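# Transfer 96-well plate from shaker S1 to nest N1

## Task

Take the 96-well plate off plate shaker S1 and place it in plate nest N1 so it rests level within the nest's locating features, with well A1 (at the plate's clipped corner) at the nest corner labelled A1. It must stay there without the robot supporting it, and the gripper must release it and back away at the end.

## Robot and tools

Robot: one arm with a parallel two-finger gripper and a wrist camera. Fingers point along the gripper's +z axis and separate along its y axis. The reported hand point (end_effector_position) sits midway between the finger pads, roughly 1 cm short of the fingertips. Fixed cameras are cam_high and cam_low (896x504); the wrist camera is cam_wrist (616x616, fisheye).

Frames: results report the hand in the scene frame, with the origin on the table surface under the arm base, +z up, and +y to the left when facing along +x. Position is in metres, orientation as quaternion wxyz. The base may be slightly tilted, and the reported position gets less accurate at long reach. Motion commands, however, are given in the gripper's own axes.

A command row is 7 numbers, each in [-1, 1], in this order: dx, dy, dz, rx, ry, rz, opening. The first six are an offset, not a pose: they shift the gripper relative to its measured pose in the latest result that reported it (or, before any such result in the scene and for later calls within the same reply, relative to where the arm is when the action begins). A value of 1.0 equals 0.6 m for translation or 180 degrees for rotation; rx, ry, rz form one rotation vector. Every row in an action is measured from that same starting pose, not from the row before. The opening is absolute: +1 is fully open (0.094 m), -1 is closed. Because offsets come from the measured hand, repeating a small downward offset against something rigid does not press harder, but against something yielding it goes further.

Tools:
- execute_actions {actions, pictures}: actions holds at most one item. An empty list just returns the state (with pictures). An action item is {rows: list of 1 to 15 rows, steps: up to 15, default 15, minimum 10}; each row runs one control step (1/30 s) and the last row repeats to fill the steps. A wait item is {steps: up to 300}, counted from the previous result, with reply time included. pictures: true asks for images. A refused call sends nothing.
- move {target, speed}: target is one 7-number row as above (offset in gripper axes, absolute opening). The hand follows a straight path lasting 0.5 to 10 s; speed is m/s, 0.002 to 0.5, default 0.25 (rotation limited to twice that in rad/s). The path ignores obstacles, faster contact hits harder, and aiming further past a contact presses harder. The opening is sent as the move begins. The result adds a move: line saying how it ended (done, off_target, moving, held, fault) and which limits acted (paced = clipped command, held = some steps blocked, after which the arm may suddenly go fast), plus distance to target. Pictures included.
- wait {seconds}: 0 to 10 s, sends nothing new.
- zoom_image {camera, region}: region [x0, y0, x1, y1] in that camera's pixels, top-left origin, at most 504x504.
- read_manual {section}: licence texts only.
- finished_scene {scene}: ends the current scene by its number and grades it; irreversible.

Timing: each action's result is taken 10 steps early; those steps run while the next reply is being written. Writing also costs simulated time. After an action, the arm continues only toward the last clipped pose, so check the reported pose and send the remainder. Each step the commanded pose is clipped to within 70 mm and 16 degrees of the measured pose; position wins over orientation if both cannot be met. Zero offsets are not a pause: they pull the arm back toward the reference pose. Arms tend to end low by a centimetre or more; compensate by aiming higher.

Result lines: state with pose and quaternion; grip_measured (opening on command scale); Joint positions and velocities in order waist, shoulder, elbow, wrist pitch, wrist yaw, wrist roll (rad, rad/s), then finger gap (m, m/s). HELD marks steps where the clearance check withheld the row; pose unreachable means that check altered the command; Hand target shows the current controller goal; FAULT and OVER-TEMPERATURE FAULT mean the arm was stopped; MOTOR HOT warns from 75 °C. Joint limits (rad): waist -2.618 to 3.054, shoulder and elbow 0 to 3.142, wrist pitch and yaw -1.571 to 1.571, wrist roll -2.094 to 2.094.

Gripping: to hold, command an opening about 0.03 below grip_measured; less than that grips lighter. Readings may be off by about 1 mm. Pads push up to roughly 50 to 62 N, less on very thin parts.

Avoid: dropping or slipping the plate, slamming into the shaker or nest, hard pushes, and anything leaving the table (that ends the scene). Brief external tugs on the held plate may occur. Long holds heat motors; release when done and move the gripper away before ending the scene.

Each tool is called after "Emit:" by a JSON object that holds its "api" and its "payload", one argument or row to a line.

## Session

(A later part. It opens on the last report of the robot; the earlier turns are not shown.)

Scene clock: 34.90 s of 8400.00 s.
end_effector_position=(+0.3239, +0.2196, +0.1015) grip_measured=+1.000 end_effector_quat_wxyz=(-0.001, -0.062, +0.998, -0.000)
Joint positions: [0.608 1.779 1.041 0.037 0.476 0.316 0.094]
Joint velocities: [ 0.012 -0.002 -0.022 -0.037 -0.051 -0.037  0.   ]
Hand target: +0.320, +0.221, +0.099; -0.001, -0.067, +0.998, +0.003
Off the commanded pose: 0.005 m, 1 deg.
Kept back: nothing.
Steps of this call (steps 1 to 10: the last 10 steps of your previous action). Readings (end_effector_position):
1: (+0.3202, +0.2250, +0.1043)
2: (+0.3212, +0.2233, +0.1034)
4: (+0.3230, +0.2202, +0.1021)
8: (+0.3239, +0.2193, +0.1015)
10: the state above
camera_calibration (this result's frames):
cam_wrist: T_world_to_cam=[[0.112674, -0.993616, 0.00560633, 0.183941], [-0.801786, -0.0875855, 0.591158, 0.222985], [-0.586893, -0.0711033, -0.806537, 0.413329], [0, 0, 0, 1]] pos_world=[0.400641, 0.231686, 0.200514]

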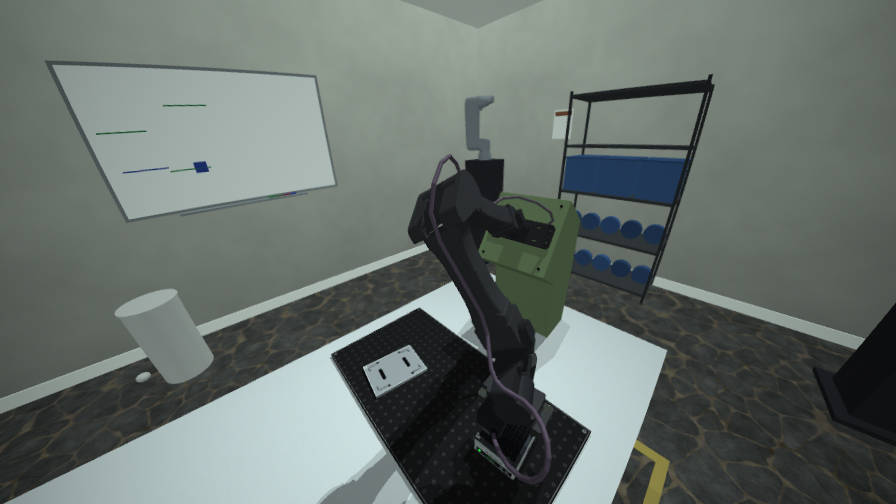

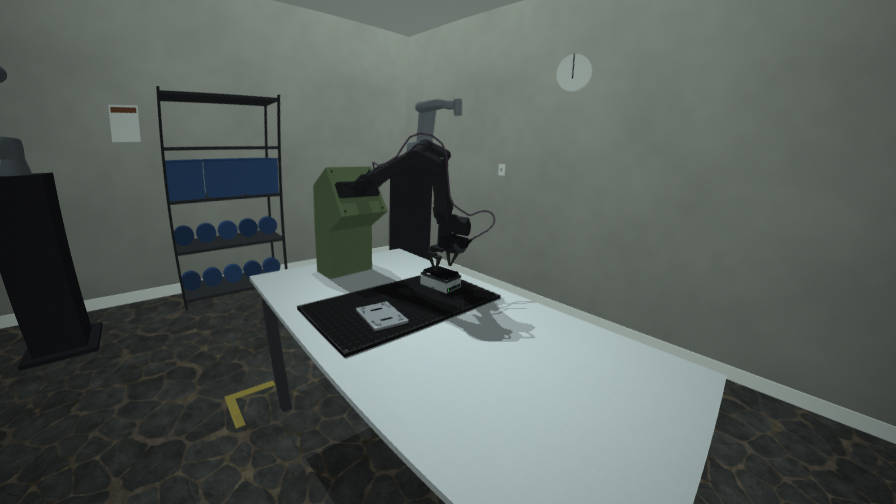

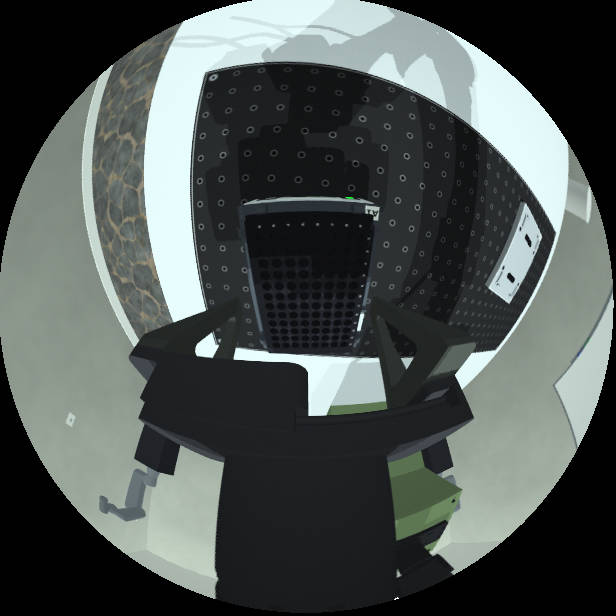

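Emit:
{"api": "execute_actions", "payload": {
  "actions": [
    {"rows": [[0.002, 0.001, 0.006, 0, 0, 0, 1.0],[0.0046, 0.002, 0.0125, 0, 0, -0.001, 1.0]], "steps": 12}
  ],
  "pictures": false
}}

Emit:
{"api": "execute_actions", "payload": {
  "actions": []
}}

Scene clock: 36.23 s of 8400.00 s.
end_effector_position=(+0.3238, +0.2201, +0.1011) grip_measured=+1.000 end_effector_quat_wxyz=(-0.000, -0.062, +0.998, +0.001)
Joint positions: [0.608 1.781 1.041 0.04  0.474 0.314 0.094]
Joint velocities: [-0.002  0.056 -0.012  0.081 -0.007 -0.051  0.   ]
Steps of this call (steps 1 to 38: nothing new was sent; steps 39 to 40: the first 2 steps of this action). Readings (end_effector_position):
39: (+0.3240, +0.2200, +0.1015)
40: the state above

Scene clock: 36.57 s of 8400.00 s.
end_effector_position=(+0.3192, +0.2202, +0.0971) grip_measured=+1.000 end_effector_quat_wxyz=(-0.004, -0.064, +0.998, -0.001)
Joint positions: [0.608 1.797 1.041 0.047 0.474 0.314 0.094]
Joint velocities: [ 0.012 -0.007 -0.002 -0.022  0.007  0.051  0.   ]
Hand target: +0.321, +0.220, +0.094; -0.001, -0.063, +0.998, -0.001
Off the commanded pose: 0.004 m, 0 deg.
Kept back: nothing.
Steps of this call (steps 1 to 10: the last 10 steps of your previous action). Readings (end_effector_position):
1: (+0.3236, +0.2204, +0.1005)
2: (+0.3227, +0.2204, +0.0997)
4: (+0.3206, +0.2203, +0.0982)
8: (+0.3190, +0.2202, +0.0971)
10: the state above
camera_calibration (this result's frames):
cam_wrist: T_world_to_cam=[[0.117491, -0.993055, 0.00605496, 0.18344], [-0.797043, -0.0906598, 0.597078, 0.220414], [-0.592383, -0.0749774, -0.80216, 0.409224], [0, 0, 0, 1]] pos_world=[0.396544, 0.232831, 0.195548]

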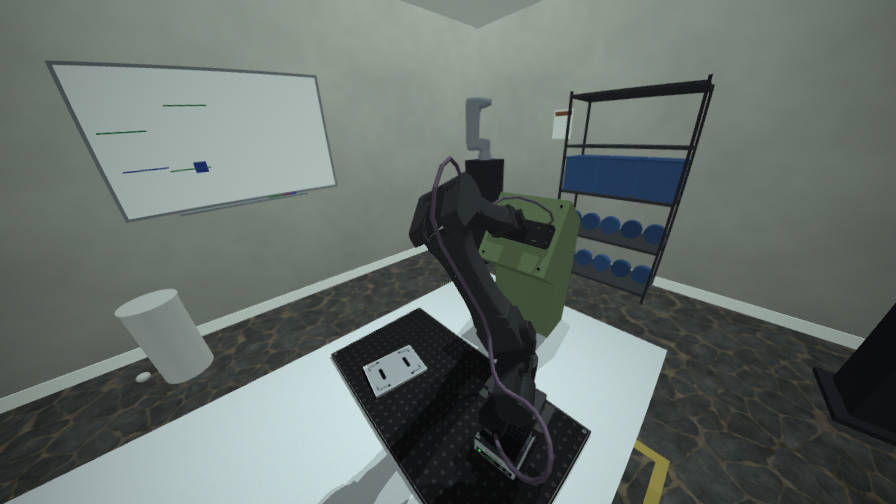

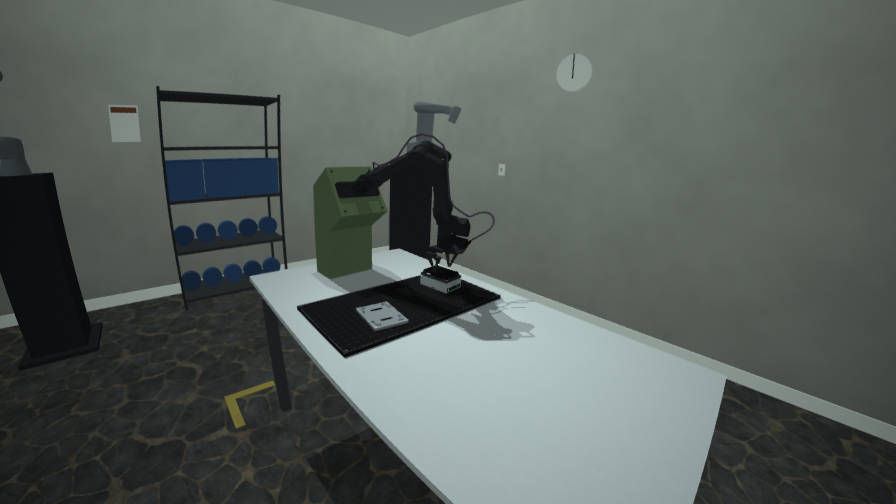

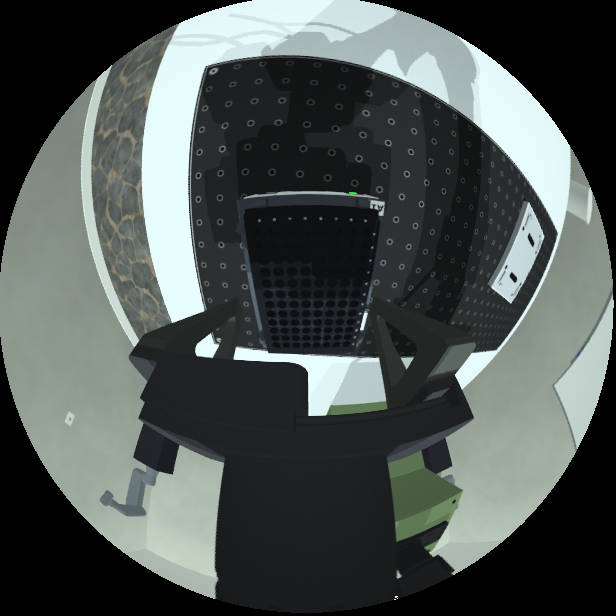

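Emit:
{"api": "execute_actions", "payload": {
  "actions": [
    {"rows": [[0.002, -0.007, 0.002, 0, 0, 0, 1.0]], "steps": 11}
  ],
  "pictures": false
}}

Emit:
{"api": "execute_actions", "payload": {
  "actions": []
}}

Scene clock: 37.60 s of 8400.00 s.
end_effector_position=(+0.3193, +0.2201, +0.0970) grip_measured=+1.000 end_effector_quat_wxyz=(-0.004, -0.064, +0.998, -0.001)
Joint positions: [0.607 1.797 1.041 0.047 0.473 0.314 0.094]
Joint velocities: [-0.037  0.002 -0.022  0.037 -0.022  0.022  0.   ]
Steps of this call (steps 1 to 30: nothing new was sent; step 31: the first step of this action). Readings (end_effector_position):
31: the state above

Scene clock: 37.93 s of 8400.00 s.
end_effector_position=(+0.3202, +0.2171, +0.0957) grip_measured=+1.000 end_effector_quat_wxyz=(-0.005, -0.062, +0.998, -0.003)
Joint positions: [0.599 1.797 1.041 0.047 0.471 0.314 0.094]
Joint velocities: [ 0.017 -0.007 -0.002 -0.022 -0.022 -0.066  0.   ]
Hand target: +0.319, +0.216, +0.096; -0.004, -0.064, +0.998, -0.001
Off the commanded pose: 0.002 m, 0 deg.
Kept back: nothing.
Steps of this call (steps 1 to 10: the last 10 steps of your previous action). Readings (end_effector_position):
1: (+0.3194, +0.2197, +0.0968)
2: (+0.3196, +0.2191, +0.0965)
4: (+0.3201, +0.2177, +0.0960)
8: (+0.3203, +0.2171, +0.0957)
10: the state above
camera_calibration (this result's frames):
cam_wrist: T_world_to_cam=[[0.112302, -0.993629, 0.00952208, 0.181696], [-0.797017, -0.0843492, 0.598038, 0.220331], [-0.593425, -0.07475, -0.801411, 0.408689], [0, 0, 0, 1]] pos_world=[0.397729, 0.229672, 0.194032]

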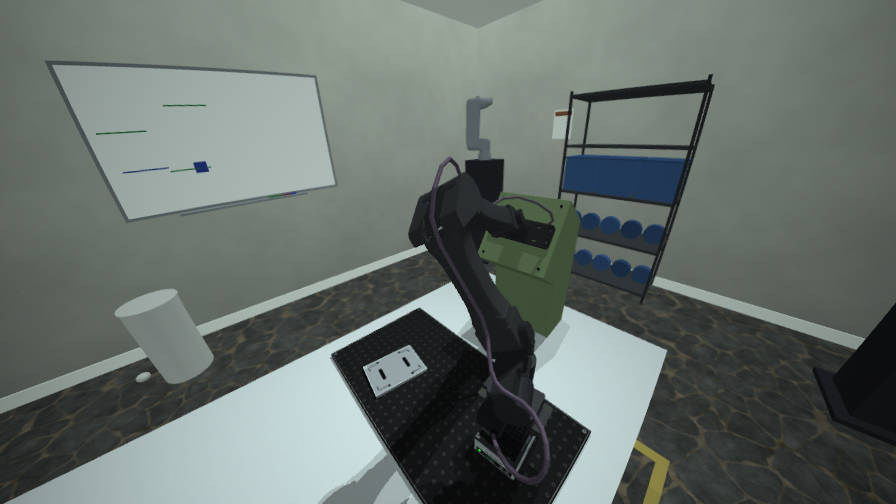

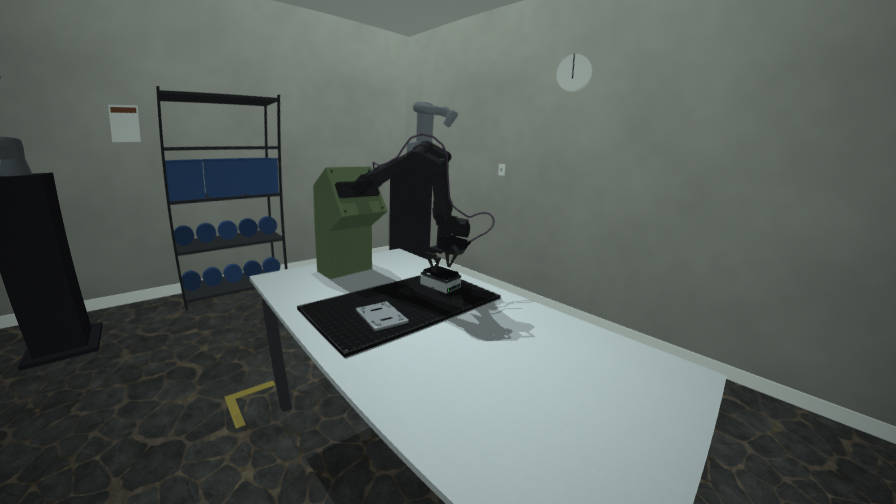

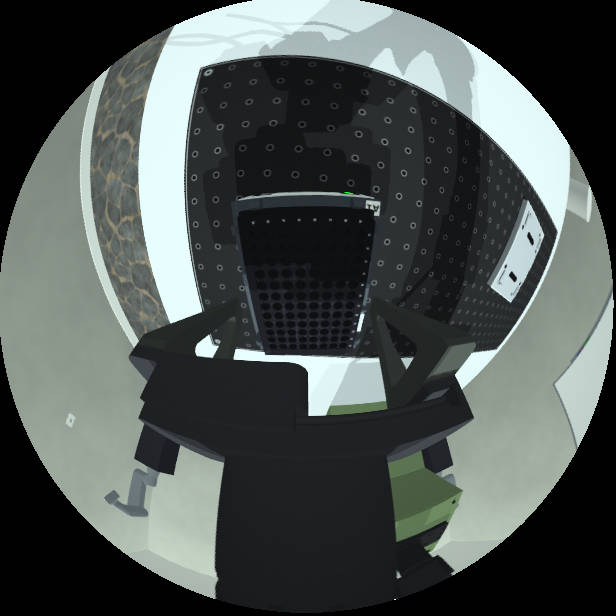

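Emit:
{"api": "execute_actions", "payload": {
  "actions": [
    {"rows": [[0.002, -0.001, 0.005, 0, 0, 0, 1.0],[0.004, -0.002, 0.010, 0, 0, 0, 1.0],[0.0045, -0.0025, 0.014, 0, 0, 0, 1.0]], "steps": 12}
  ],
  "pictures": false
}}

Emit:
{"api": "execute_actions", "payload": {
  "actions": []
}}

Scene clock: 38.60 s of 8400.00 s.
end_effector_position=(+0.3204, +0.2171, +0.0956) grip_measured=+1.000 end_effector_quat_wxyz=(-0.005, -0.061, +0.998, -0.002)
Joint positions: [0.598 1.797 1.041 0.048 0.469 0.314 0.094]
Joint velocities: [-0.012  0.007 -0.007  0.051 -0.066 -0.007  0.   ]
Steps of this call (steps 1 to 18: nothing new was sent; steps 19 to 20: the first 2 steps of this action). Readings (end_effector_position):
19: (+0.3202, +0.2173, +0.0957)
20: the state above

Scene clock: 38.93 s of 8400.00 s.
end_effector_position=(+0.3181, +0.2140, +0.0903) grip_measured=+1.000 end_effector_quat_wxyz=(-0.007, -0.059, +0.998, -0.005)
Joint positions: [0.588 1.811 1.041 0.059 0.465 0.314 0.094]
Joint velocities: [ 0.007  0.012 -0.002  0.051  0.007 -0.022  0.   ]
Hand target: +0.318, +0.215, +0.087; -0.005, -0.062, +0.998, -0.003
Off the commanded pose: 0.003 m, 0 deg.
Kept back: nothing.
Steps of this call (steps 1 to 10: the last 10 steps of your previous action). Readings (end_effector_position):
1: (+0.3204, +0.2169, +0.0950)
2: (+0.3208, +0.2167, +0.0942)
4: (+0.3199, +0.2151, +0.0922)
8: (+0.3181, +0.2139, +0.0903)
10: the state above
camera_calibration (this result's frames):
cam_wrist: T_world_to_cam=[[0.107565, -0.994099, 0.0140681, 0.180051], [-0.794938, -0.0774994, 0.601721, 0.219176], [-0.597079, -0.0759071, -0.798583, 0.404051], [0, 0, 0, 1]] pos_world=[0.396115, 0.226645, 0.188253]

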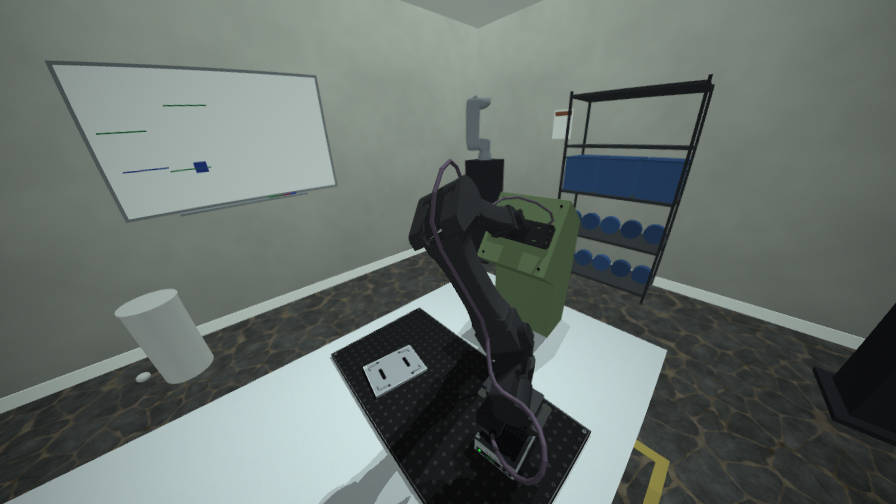

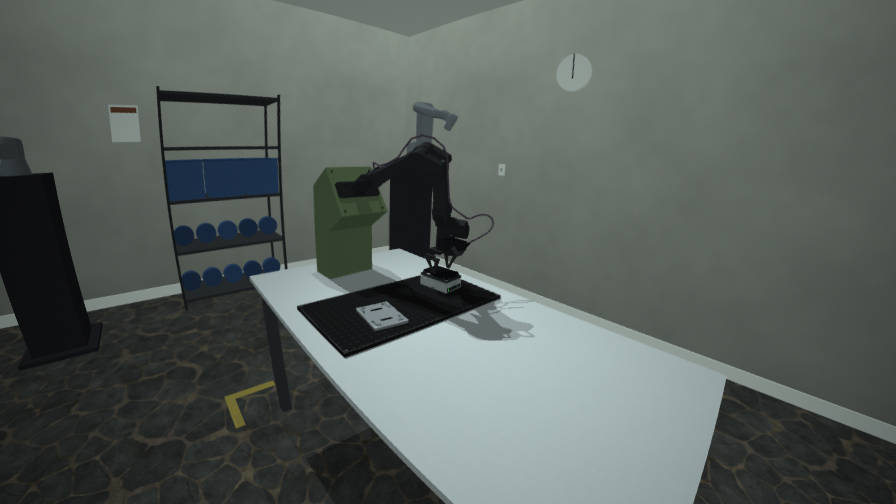

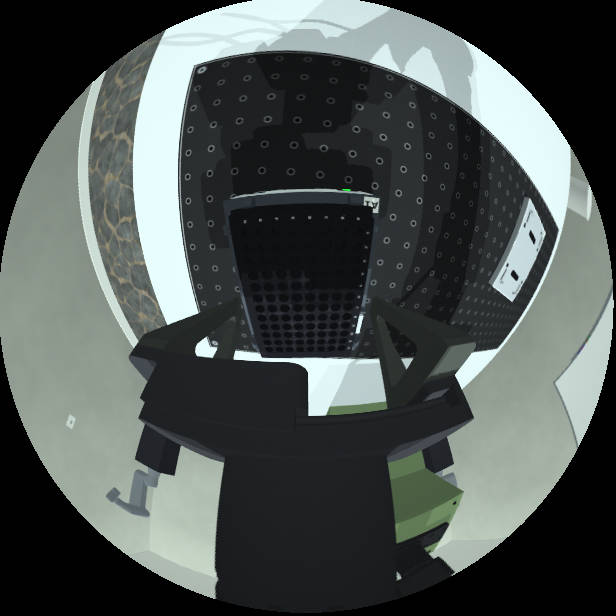

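Emit:
{"api": "zoom_image", "payload": {
  "camera": "cam_wrist",
  "region": [205, 220, 405, 380]
}}

Emit:
{"api": "zoom_image", "payload": {
  "camera": "cam_low",
  "region": [405, 230, 485, 300]
}}

Region (205, 220, 405, 380) of cam_wrist's 616x616 image, scaled by 2.520, with more detail than that image has; it fills the top 403 rows of this view, and the rest is white.

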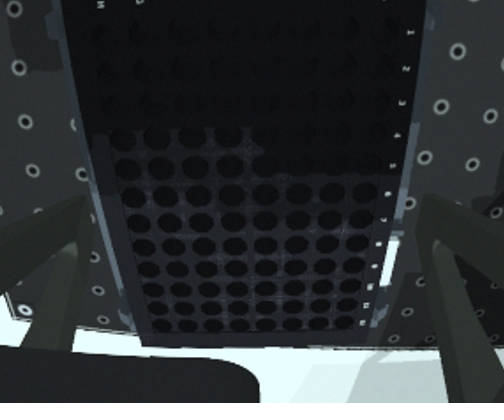

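Region (405, 230, 485, 300) of cam_low's 896x504 image, scaled by 6.300, with more detail than that image has; it fills the top 441 rows of this view, and the rest is white.

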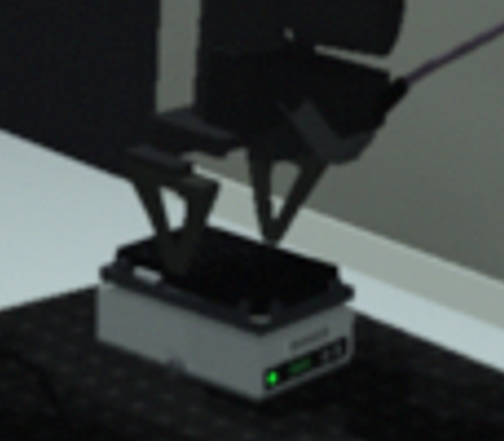

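Emit:
{"api": "execute_actions", "payload": {
  "actions": [
    {"rows": [[0.0, 0.003, 0.006, -0.001, -0.0015, -0.001, 1.0],[0.0, 0.006, 0.012, -0.002, -0.003, -0.0025, 1.0],[0.0004, 0.0086, 0.0171, -0.003, -0.0046, -0.004, 1.0]], "steps": 12}
  ],
  "pictures": false
}}

Emit:
{"api": "execute_actions", "payload": {
  "actions": []
}}

Scene clock: 40.53 s of 8400.00 s.
end_effector_position=(+0.3185, +0.2145, +0.0899) grip_measured=+1.000 end_effector_quat_wxyz=(-0.006, -0.059, +0.998, -0.004)
Joint positions: [0.588 1.813 1.041 0.064 0.465 0.314 0.094]
Joint velocities: [ 0.007  0.056 -0.007  0.125 -0.051  0.007  0.   ]
Steps of this call (steps 1 to 46: nothing new was sent; steps 47 to 48: the first 2 steps of this action). Readings (end_effector_position):
47: (+0.3186, +0.2144, +0.0903)
48: the state above

Scene clock: 40.87 s of 8400.00 s.
end_effector_position=(+0.3115, +0.2160, +0.0823) grip_measured=+1.000 end_effector_quat_wxyz=(-0.009, -0.066, +0.998, -0.004)
Joint positions: [0.588 1.844 1.041 0.088 0.462 0.303 0.094]
Joint velocities: [ 0.007 -0.002 -0.002 -0.007  0.007 -0.066  0.   ]
Hand target: +0.317, +0.219, +0.080; -0.000, -0.065, +0.998, +0.000
Off the commanded pose: 0.007 m, 1 deg.
Kept back: nothing.
Steps of this call (steps 1 to 10: the last 10 steps of your previous action). Readings (end_effector_position):
1: (+0.3184, +0.2151, +0.0889)
2: (+0.3178, +0.2155, +0.0875)
4: (+0.3145, +0.2158, +0.0846)
8: (+0.3110, +0.2158, +0.0823)
10: the state above
camera_calibration (this result's frames):
cam_wrist: T_world_to_cam=[[0.120649, -0.992629, 0.0114496, 0.178732], [-0.791403, -0.0892157, 0.604749, 0.220076], [-0.59927, -0.0820239, -0.796333, 0.395684], [0, 0, 0, 1]] pos_world=[0.389727, 0.229505, 0.179959]

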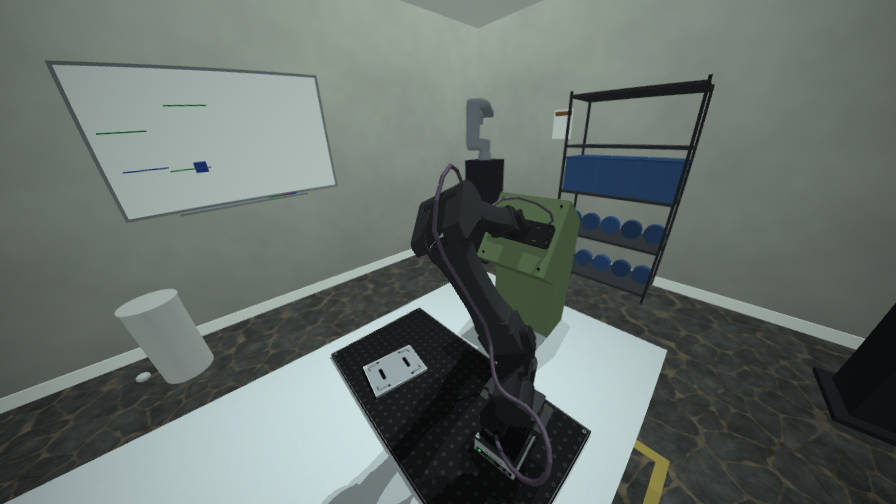

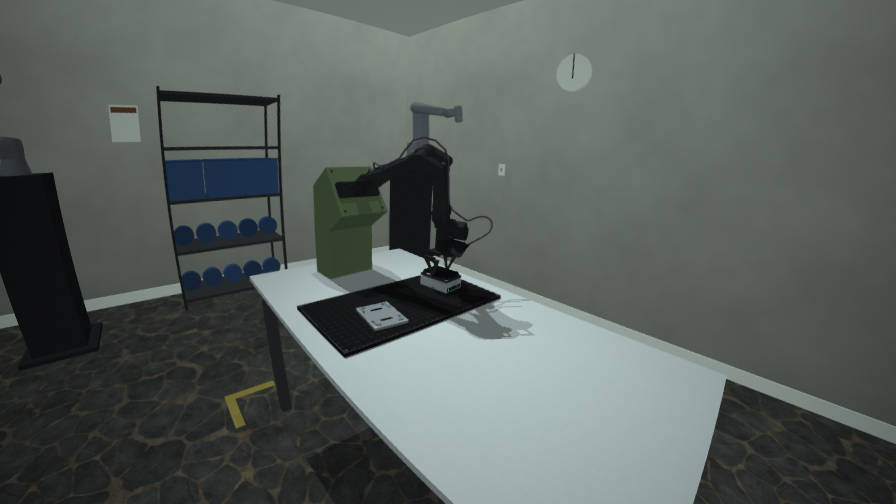

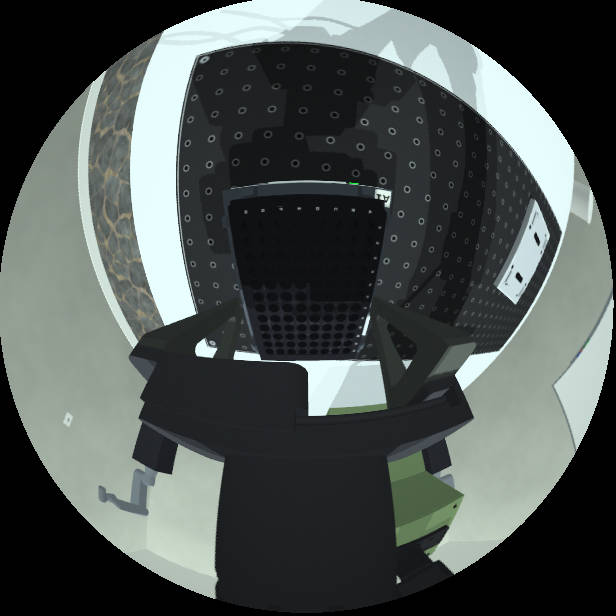

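Emit:
{"api": "zoom_image", "payload": {
  "camera": "cam_wrist",
  "region": [205, 240, 405, 380]
}}

Emit:
{"api": "zoom_image", "payload": {
  "camera": "cam_low",
  "region": [410, 240, 480, 300]
}}

Emit:
{"api": "zoom_image", "payload": {
  "camera": "cam_high",
  "region": [460, 380, 570, 490]
}}

Region (205, 240, 405, 380) of cam_wrist's 616x616 image, scaled by 2.520, with more detail than that image has; it fills the top 353 rows of this view, and the rest is white.

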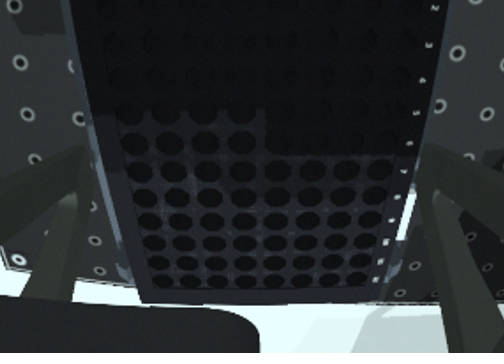

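Region (410, 240, 480, 300) of cam_low's 896x504 image, scaled by 7.200, with more detail than that image has; it fills the top 432 rows of this view, and the rest is white.

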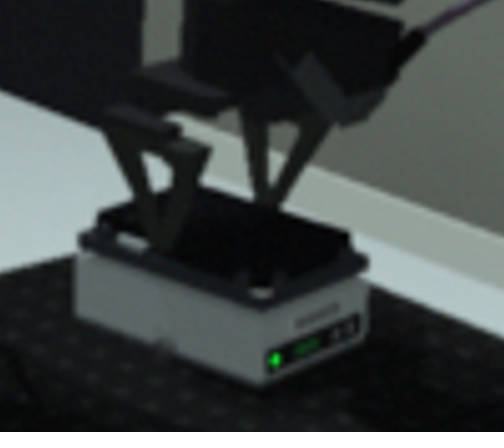

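Region (460, 380, 570, 490) of cam_high's 896x504 image, scaled by 4.582, with more detail than that image has.

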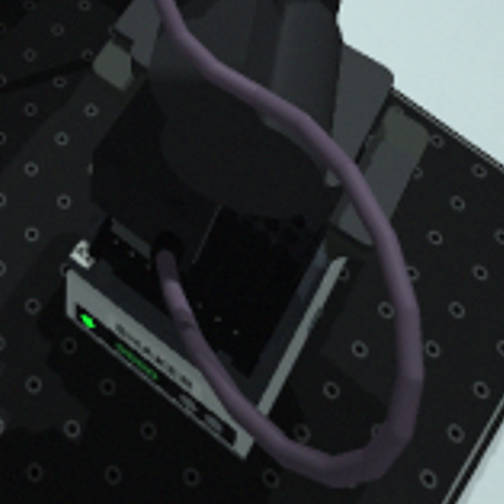

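Emit:
{"api": "execute_actions", "payload": {
  "actions": [
    {"rows": [[-0.022, 0.002, 0.004, -0.002, -0.006, 0, 1.0],[-0.022, 0.002, 0.004, -0.002, -0.006, 0, 1.0],[-0.022, 0.002, 0.004, -0.002, -0.006, 0, 1.0],[-0.015, 0.002, 0.004, -0.002, -0.006, 0, 1.0]], "steps": 12}
  ],
  "pictures": false
}}

Emit:
{"api": "execute_actions", "payload": {
  "actions": []
}}

Scene clock: 43.57 s of 8400.00 s.
end_effector_position=(+0.3129, +0.2161, +0.0820) grip_measured=+1.000 end_effector_quat_wxyz=(-0.007, -0.066, +0.998, -0.003)
Joint positions: [0.586 1.844 1.041 0.094 0.46  0.299 0.094]
Joint velocities: [-0.051 -0.012 -0.007 -0.007 -0.037 -0.037  0.   ]
Steps of this call (steps 1 to 79: nothing new was sent; steps 80 to 81: the first 2 steps of this action). Readings (end_effector_position):
80: (+0.3128, +0.2164, +0.0822)
81: the state above

Scene clock: 43.90 s of 8400.00 s.
end_effector_position=(+0.3133, +0.2145, +0.0814) grip_measured=+1.000 end_effector_quat_wxyz=(-0.007, -0.066, +0.998, -0.004)
Joint positions: [0.583 1.844 1.041 0.094 0.459 0.297 0.094]
Joint velocities: [ 0.012  0.002  0.002 -0.037 -0.022 -0.007  0.   ]
Hand target: +0.320, +0.218, +0.080; +0.000, -0.066, +0.998, -0.000
Off the commanded pose: 0.008 m, 1 deg.
Kept back: nothing.
Steps of this call (steps 1 to 10: the last 10 steps of your previous action). Readings (end_effector_position):
1: (+0.3130, +0.2155, +0.0818)
2: (+0.3132, +0.2150, +0.0816)
4: (+0.3133, +0.2145, +0.0814)
8: (+0.3133, +0.2145, +0.0814)
10: the state above
camera_calibration (this result's frames):
cam_wrist: T_world_to_cam=[[0.120471, -0.992645, 0.0119767, 0.17704], [-0.793734, -0.0890701, 0.601709, 0.222879], [-0.596216, -0.0819945, -0.798626, 0.395125], [0, 0, 0, 1]] pos_world=[0.391158, 0.227988, 0.179328]

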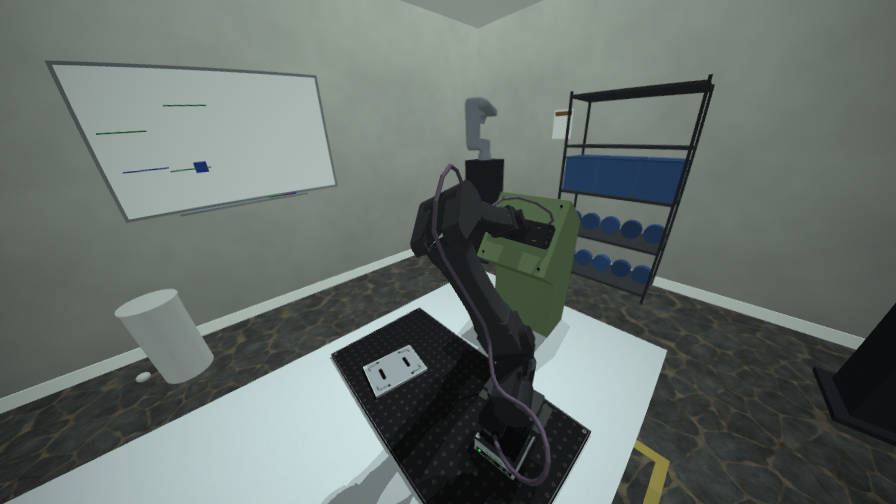

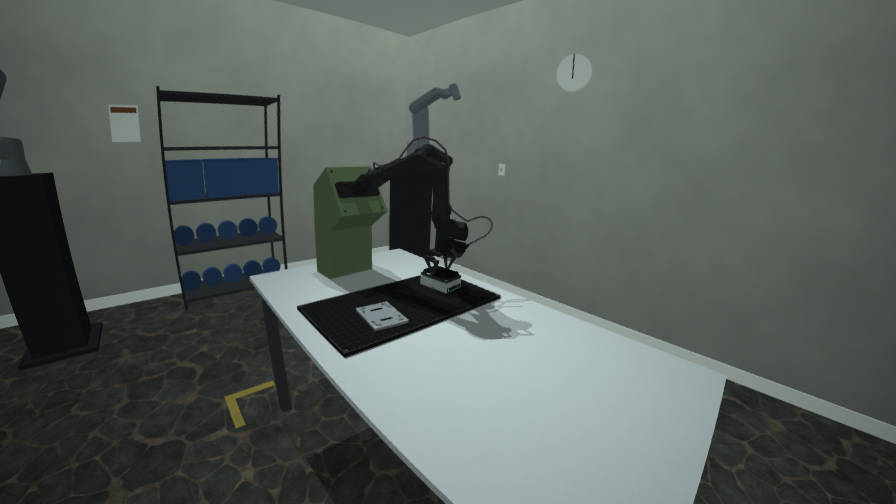

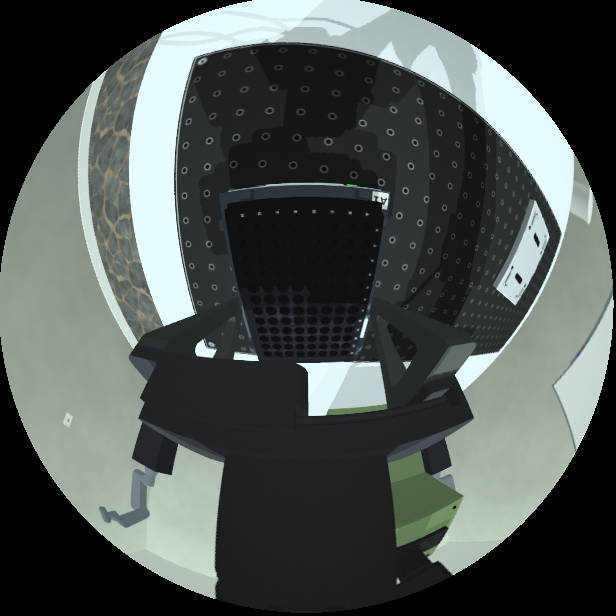

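Emit:
{"api": "execute_actions", "payload": {
  "actions": [
    {"rows": [[-0.005, 0.003, 0.001, 0, 0, 0, 0.92],[-0.005, 0.003, 0.001, 0, 0, 0, 0.89],[-0.005, 0.003, 0.001, 0, 0, 0, 0.87],[-0.005, 0.003, 0.001, 0, 0, 0, 0.855],[-0.005, 0.003, 0.001, 0, 0, 0, 0.845],[-0.005, 0.003, 0.001, 0, 0, 0, 0.835],[-0.005, 0.003, 0.001, 0, 0, 0, 0.825],[-0.005, 0.003, 0.001, 0, 0, 0, 0.815],[-0.005, 0.003, 0.001, 0, 0, 0, 0.805],[-0.005, 0.003, 0.001, 0, 0, 0, 0.795],[-0.005, 0.003, 0.001, 0, 0, 0, 0.785]], "steps": 15}
  ],
  "pictures": false
}}

Emit:
{"api": "execute_actions", "payload": {
  "actions": []
}}

Scene clock: 44.97 s of 8400.00 s.
end_effector_position=(+0.3129, +0.2143, +0.0814) grip_measured=+0.852 end_effector_quat_wxyz=(-0.008, -0.066, +0.998, -0.004)
Joint positions: [0.583 1.844 1.041 0.092 0.459 0.297 0.087]
Joint velocities: [-0.002  0.002 -0.037  0.007  0.007 -0.066 -0.011]
Steps of this call (steps 1 to 27: nothing new was sent; steps 28 to 32: the first 5 steps of this action). Readings (end_effector_position):
28: (+0.3133, +0.2145, +0.0814)
29: (+0.3132, +0.2145, +0.0814)
31: (+0.3130, +0.2144, +0.0814)
32: the state above

Scene clock: 45.30 s of 8400.00 s.
end_effector_position=(+0.3129, +0.2145, +0.0814) grip_measured=+0.791 end_effector_quat_wxyz=(-0.008, -0.066, +0.998, -0.004)
Joint positions: [0.583 1.844 1.041 0.092 0.458 0.297 0.084]
Joint velocities: [ 0.007  0.007  0.012  0.022 -0.007 -0.081  0.   ]
Hand target: +0.316, +0.217, +0.081; -0.007, -0.066, +0.998, -0.004
Off the commanded pose: 0.004 m, 0 deg.
Kept back: nothing.
Steps of this call (steps 1 to 10: the last 10 steps of your previous action). Readings (end_effector_position):
1: (+0.3129, +0.2143, +0.0814)
2: (+0.3129, +0.2143, +0.0814)
4: (+0.3129, +0.2145, +0.0814)
8: (+0.3129, +0.2145, +0.0814)
10: the state above
camera_calibration (this result's frames):
cam_wrist: T_world_to_cam=[[0.12131, -0.992549, 0.0113909, 0.176866], [-0.792432, -0.0899281, 0.603295, 0.222138], [-0.597776, -0.0822124, -0.797437, 0.39528], [0, 0, 0, 1]] pos_world=[0.390863, 0.228021, 0.179181]

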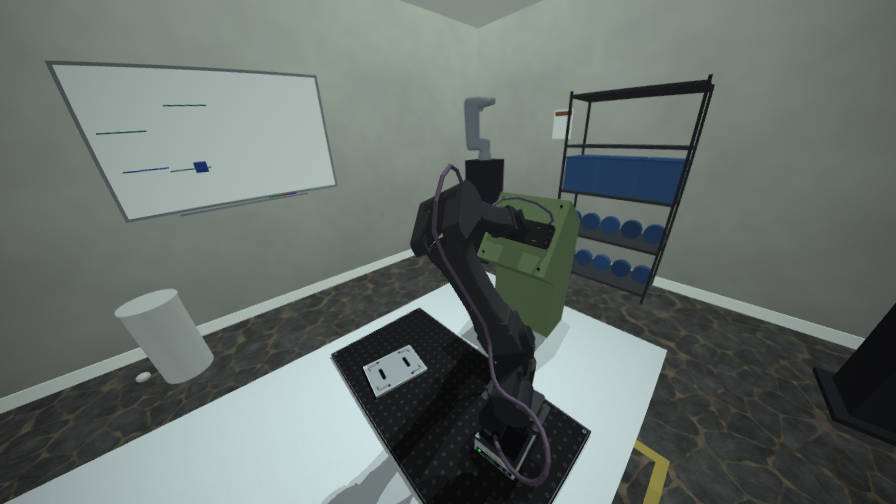

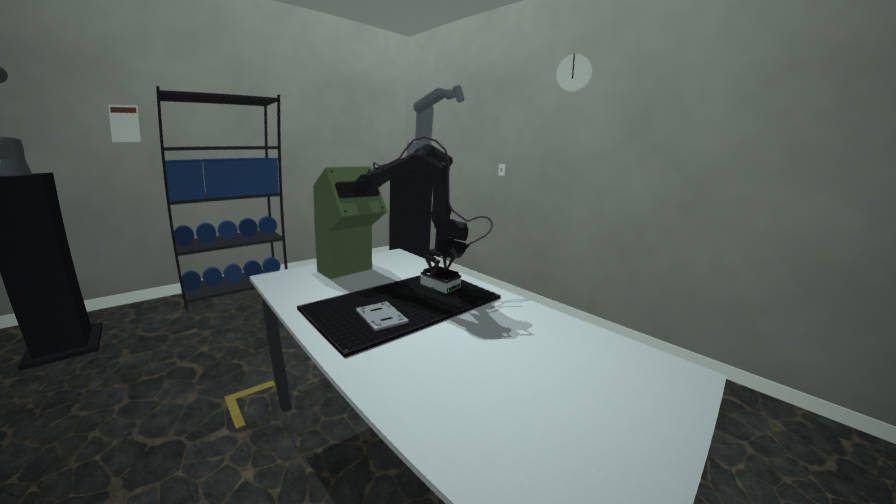

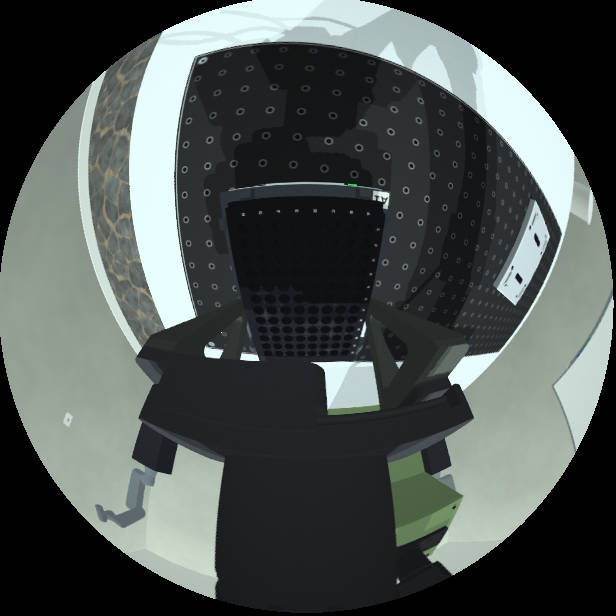

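Emit:
{"api": "execute_actions", "payload": {
  "actions": [
    {"rows": [[-0.005, 0.003, 0.001, 0, 0, 0, 0.775],[-0.005, 0.003, 0.001, 0, 0, 0, 0.765],[-0.005, 0.003, 0.001, 0, 0, 0, 0.755],[-0.005, 0.003, 0.001, 0, 0, 0, 0.745],[-0.005, 0.003, 0.001, 0, 0, 0, 0.735],[-0.005, 0.003, 0.001, 0, 0, 0, 0.725],[-0.005, 0.003, 0.001, 0, 0, 0, 0.715],[-0.005, 0.003, 0.001, 0, 0, 0, 0.705],[-0.005, 0.003, 0.001, 0, 0, 0, 0.695]], "steps": 15}
  ],
  "pictures": false
}}

Emit:
{"api": "execute_actions", "payload": {
  "actions": []
}}

Scene clock: 45.90 s of 8400.00 s.
end_effector_position=(+0.3128, +0.2146, +0.0814) grip_measured=+0.750 end_effector_quat_wxyz=(-0.008, -0.066, +0.998, -0.004)
Joint positions: [0.583 1.844 1.041 0.092 0.458 0.297 0.082]
Joint velocities: [-0.002 -0.002 -0.012 -0.007  0.051 -0.051 -0.005]
Steps of this call (steps 1 to 13: nothing new was sent; steps 14 to 18: the first 5 steps of this action). Readings (end_effector_position):
14: (+0.3128, +0.2146, +0.0814)
15: (+0.3128, +0.2146, +0.0814)
17: (+0.3128, +0.2146, +0.0814)
18: the state above

Scene clock: 46.23 s of 8400.00 s.
end_effector_position=(+0.3127, +0.2145, +0.0814) grip_measured=+0.733 end_effector_quat_wxyz=(-0.008, -0.066, +0.998, -0.004)
Joint positions: [0.583 1.844 1.041 0.091 0.458 0.297 0.081]
Joint velocities: [ 0.002 -0.012  0.007  0.007  0.022 -0.007  0.   ]
Hand target: +0.316, +0.217, +0.081; -0.008, -0.066, +0.998, -0.004
Off the commanded pose: 0.004 m, 0 deg.
Kept back: nothing.
Steps of this call (steps 1 to 10: the last 10 steps of your previous action). Readings (end_effector_position):
1: (+0.3127, +0.2146, +0.0814)
2: (+0.3127, +0.2146, +0.0814)
4: (+0.3127, +0.2145, +0.0814)
8: (+0.3127, +0.2145, +0.0814)
10: the state above
camera_calibration (this result's frames):
cam_wrist: T_world_to_cam=[[0.121646, -0.99251, 0.0112289, 0.176777], [-0.791929, -0.0902299, 0.60391, 0.221844], [-0.598373, -0.0823559, -0.796974, 0.395349], [0, 0, 0, 1]] pos_world=[0.390747, 0.228029, 0.179124]

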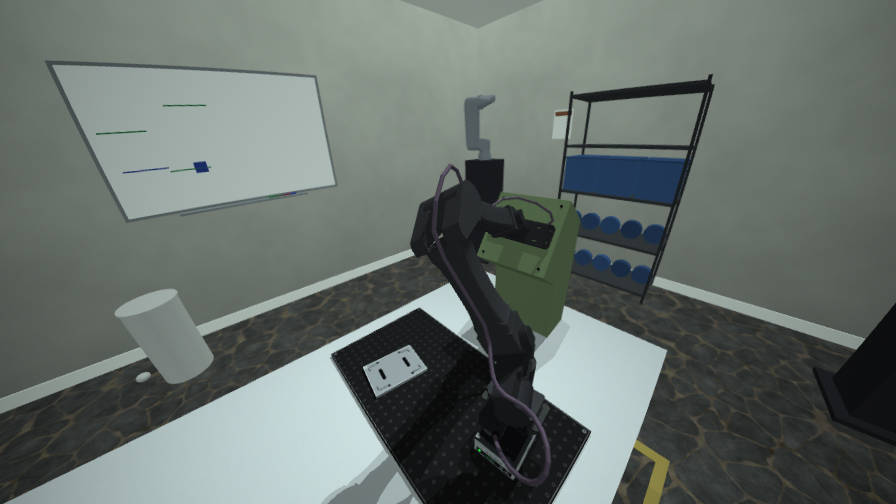

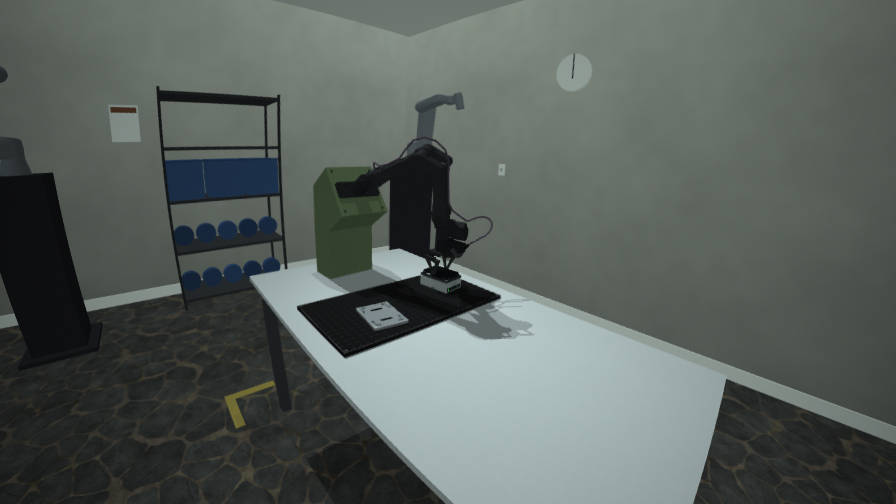

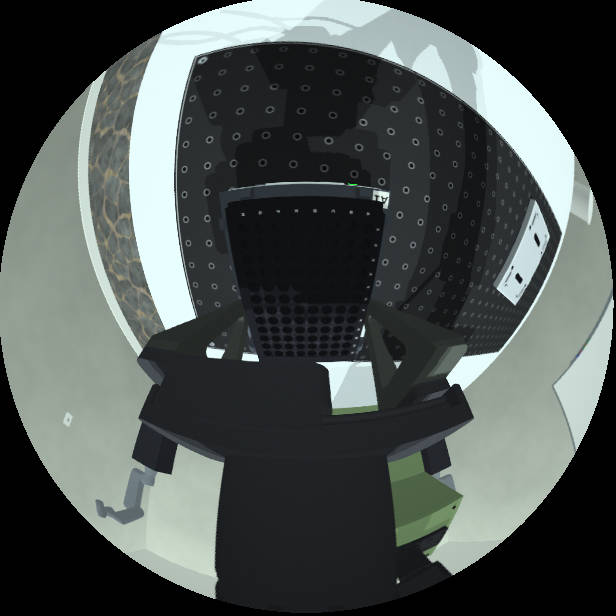

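Emit:
{"api": "zoom_image", "payload": {
  "camera": "cam_low",
  "region": [415, 250, 475, 295]
}}

Emit:
{"api": "zoom_image", "payload": {
  "camera": "cam_wrist",
  "region": [205, 260, 405, 380]
}}

Region (415, 250, 475, 295) of cam_low's 896x504 image, scaled by 8.400, with more detail than that image has; it fills the top 378 rows of this view, and the rest is white.

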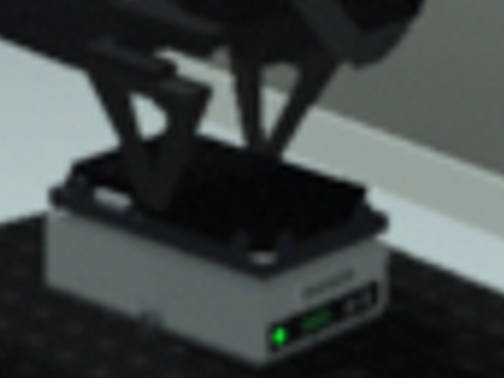

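Region (205, 260, 405, 380) of cam_wrist's 616x616 image, scaled by 2.520, with more detail than that image has; it fills the top 302 rows of this view, and the rest is white.

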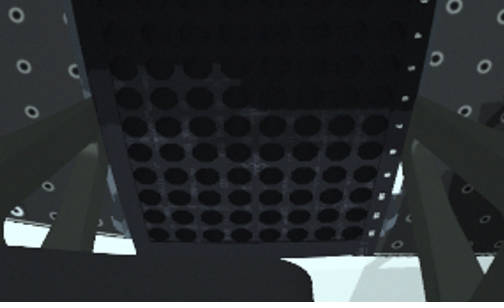

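Emit:
{"api": "execute_actions", "payload": {
  "actions": [
    {"rows": [[-0.005, 0.005, -0.005, 0, 0, 0, 0.695],[-0.005, 0.007, -0.010, 0, 0, 0, 0.695],[-0.005, 0.009, -0.015, 0, 0, 0, 0.695],[-0.005, 0.010, -0.020, 0, 0, 0, 0.695],[-0.005, 0.011, -0.025, 0, 0, 0, 0.695],[-0.005, 0.012, -0.030, 0, 0, 0, 0.695],[-0.005, 0.012, -0.035, 0, 0, 0, 0.695],[-0.005, 0.012, -0.040, 0, 0, 0, 0.695]], "steps": 15}
  ],
  "pictures": false
}}

Emit:
{"api": "execute_actions", "payload": {
  "actions": []
}}

Scene clock: 47.53 s of 8400.00 s.
end_effector_position=(+0.3127, +0.2148, +0.0839) grip_measured=+0.733 end_effector_quat_wxyz=(-0.010, -0.066, +0.998, -0.005)
Joint positions: [0.587 1.837 1.041 0.079 0.462 0.301 0.081]
Joint velocities: [ 0.076 -0.149  0.012 -0.256  0.051  0.037 -0.   ]
Steps of this call (steps 1 to 34: nothing new was sent; steps 35 to 39: the first 5 steps of this action). Readings (end_effector_position):
35: (+0.3125, +0.2144, +0.0814)
36: (+0.3123, +0.2144, +0.0814)
38: (+0.3126, +0.2147, +0.0825)
39: the state above

Scene clock: 47.87 s of 8400.00 s.
end_effector_position=(+0.3208, +0.2219, +0.1011) grip_measured=+0.733 end_effector_quat_wxyz=(-0.003, -0.064, +0.998, +0.000)
Joint positions: [0.615 1.785 1.041 0.037 0.479 0.319 0.081]
Joint velocities: [ 0.022 -0.007  0.032 -0.081 -0.007 -0.051 -0.001]
Hand target: +0.315, +0.222, +0.105; -0.008, -0.066, +0.998, -0.004
Off the commanded pose: 0.007 m, 1 deg.
Kept back: nothing.
Steps of this call (steps 1 to 10: the last 10 steps of your previous action). Readings (end_effector_position):
1: (+0.3130, +0.2155, +0.0860)
2: (+0.3137, +0.2157, +0.0885)
4: (+0.3150, +0.2170, +0.0937)
8: (+0.3206, +0.2220, +0.1008)
10: the state above
camera_calibration (this result's frames):
cam_wrist: T_world_to_cam=[[0.116544, -0.993176, 0.00436306, 0.185327], [-0.798798, -0.0911222, 0.594658, 0.220384], [-0.590203, -0.0727889, -0.803967, 0.412487], [0, 0, 0, 1]] pos_world=[0.397894, 0.234169, 0.199764]

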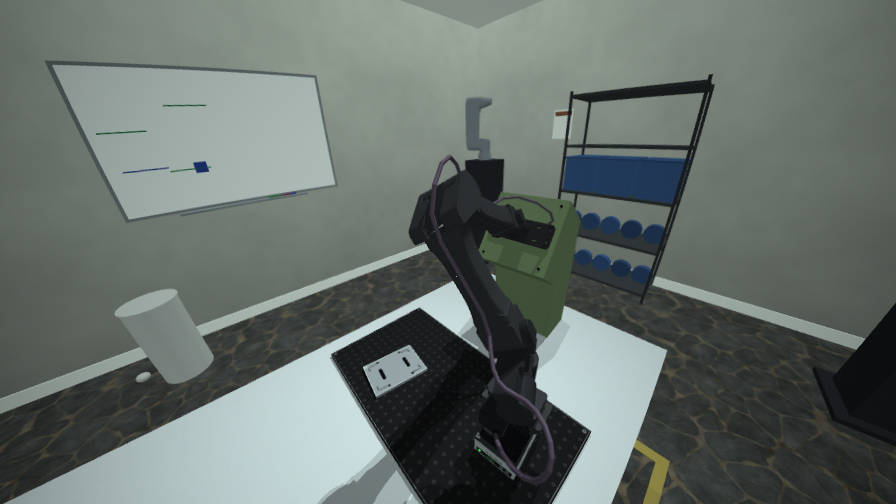

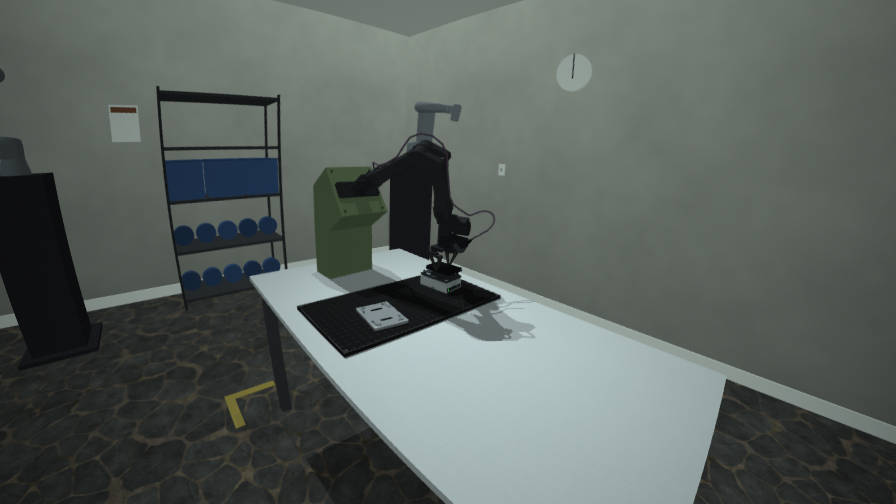

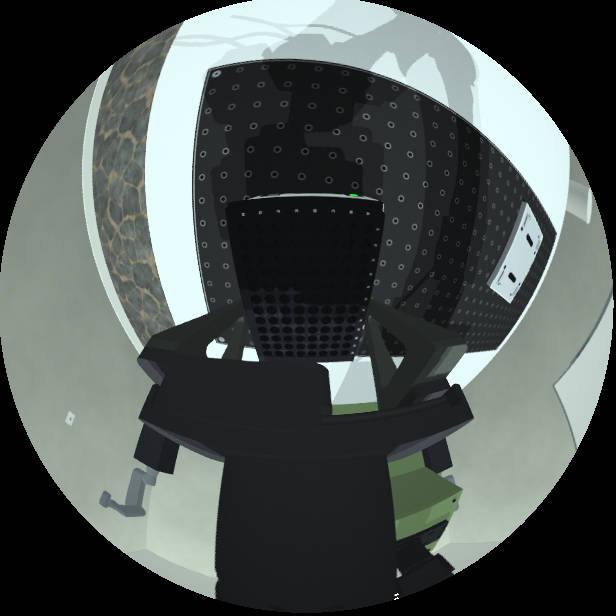

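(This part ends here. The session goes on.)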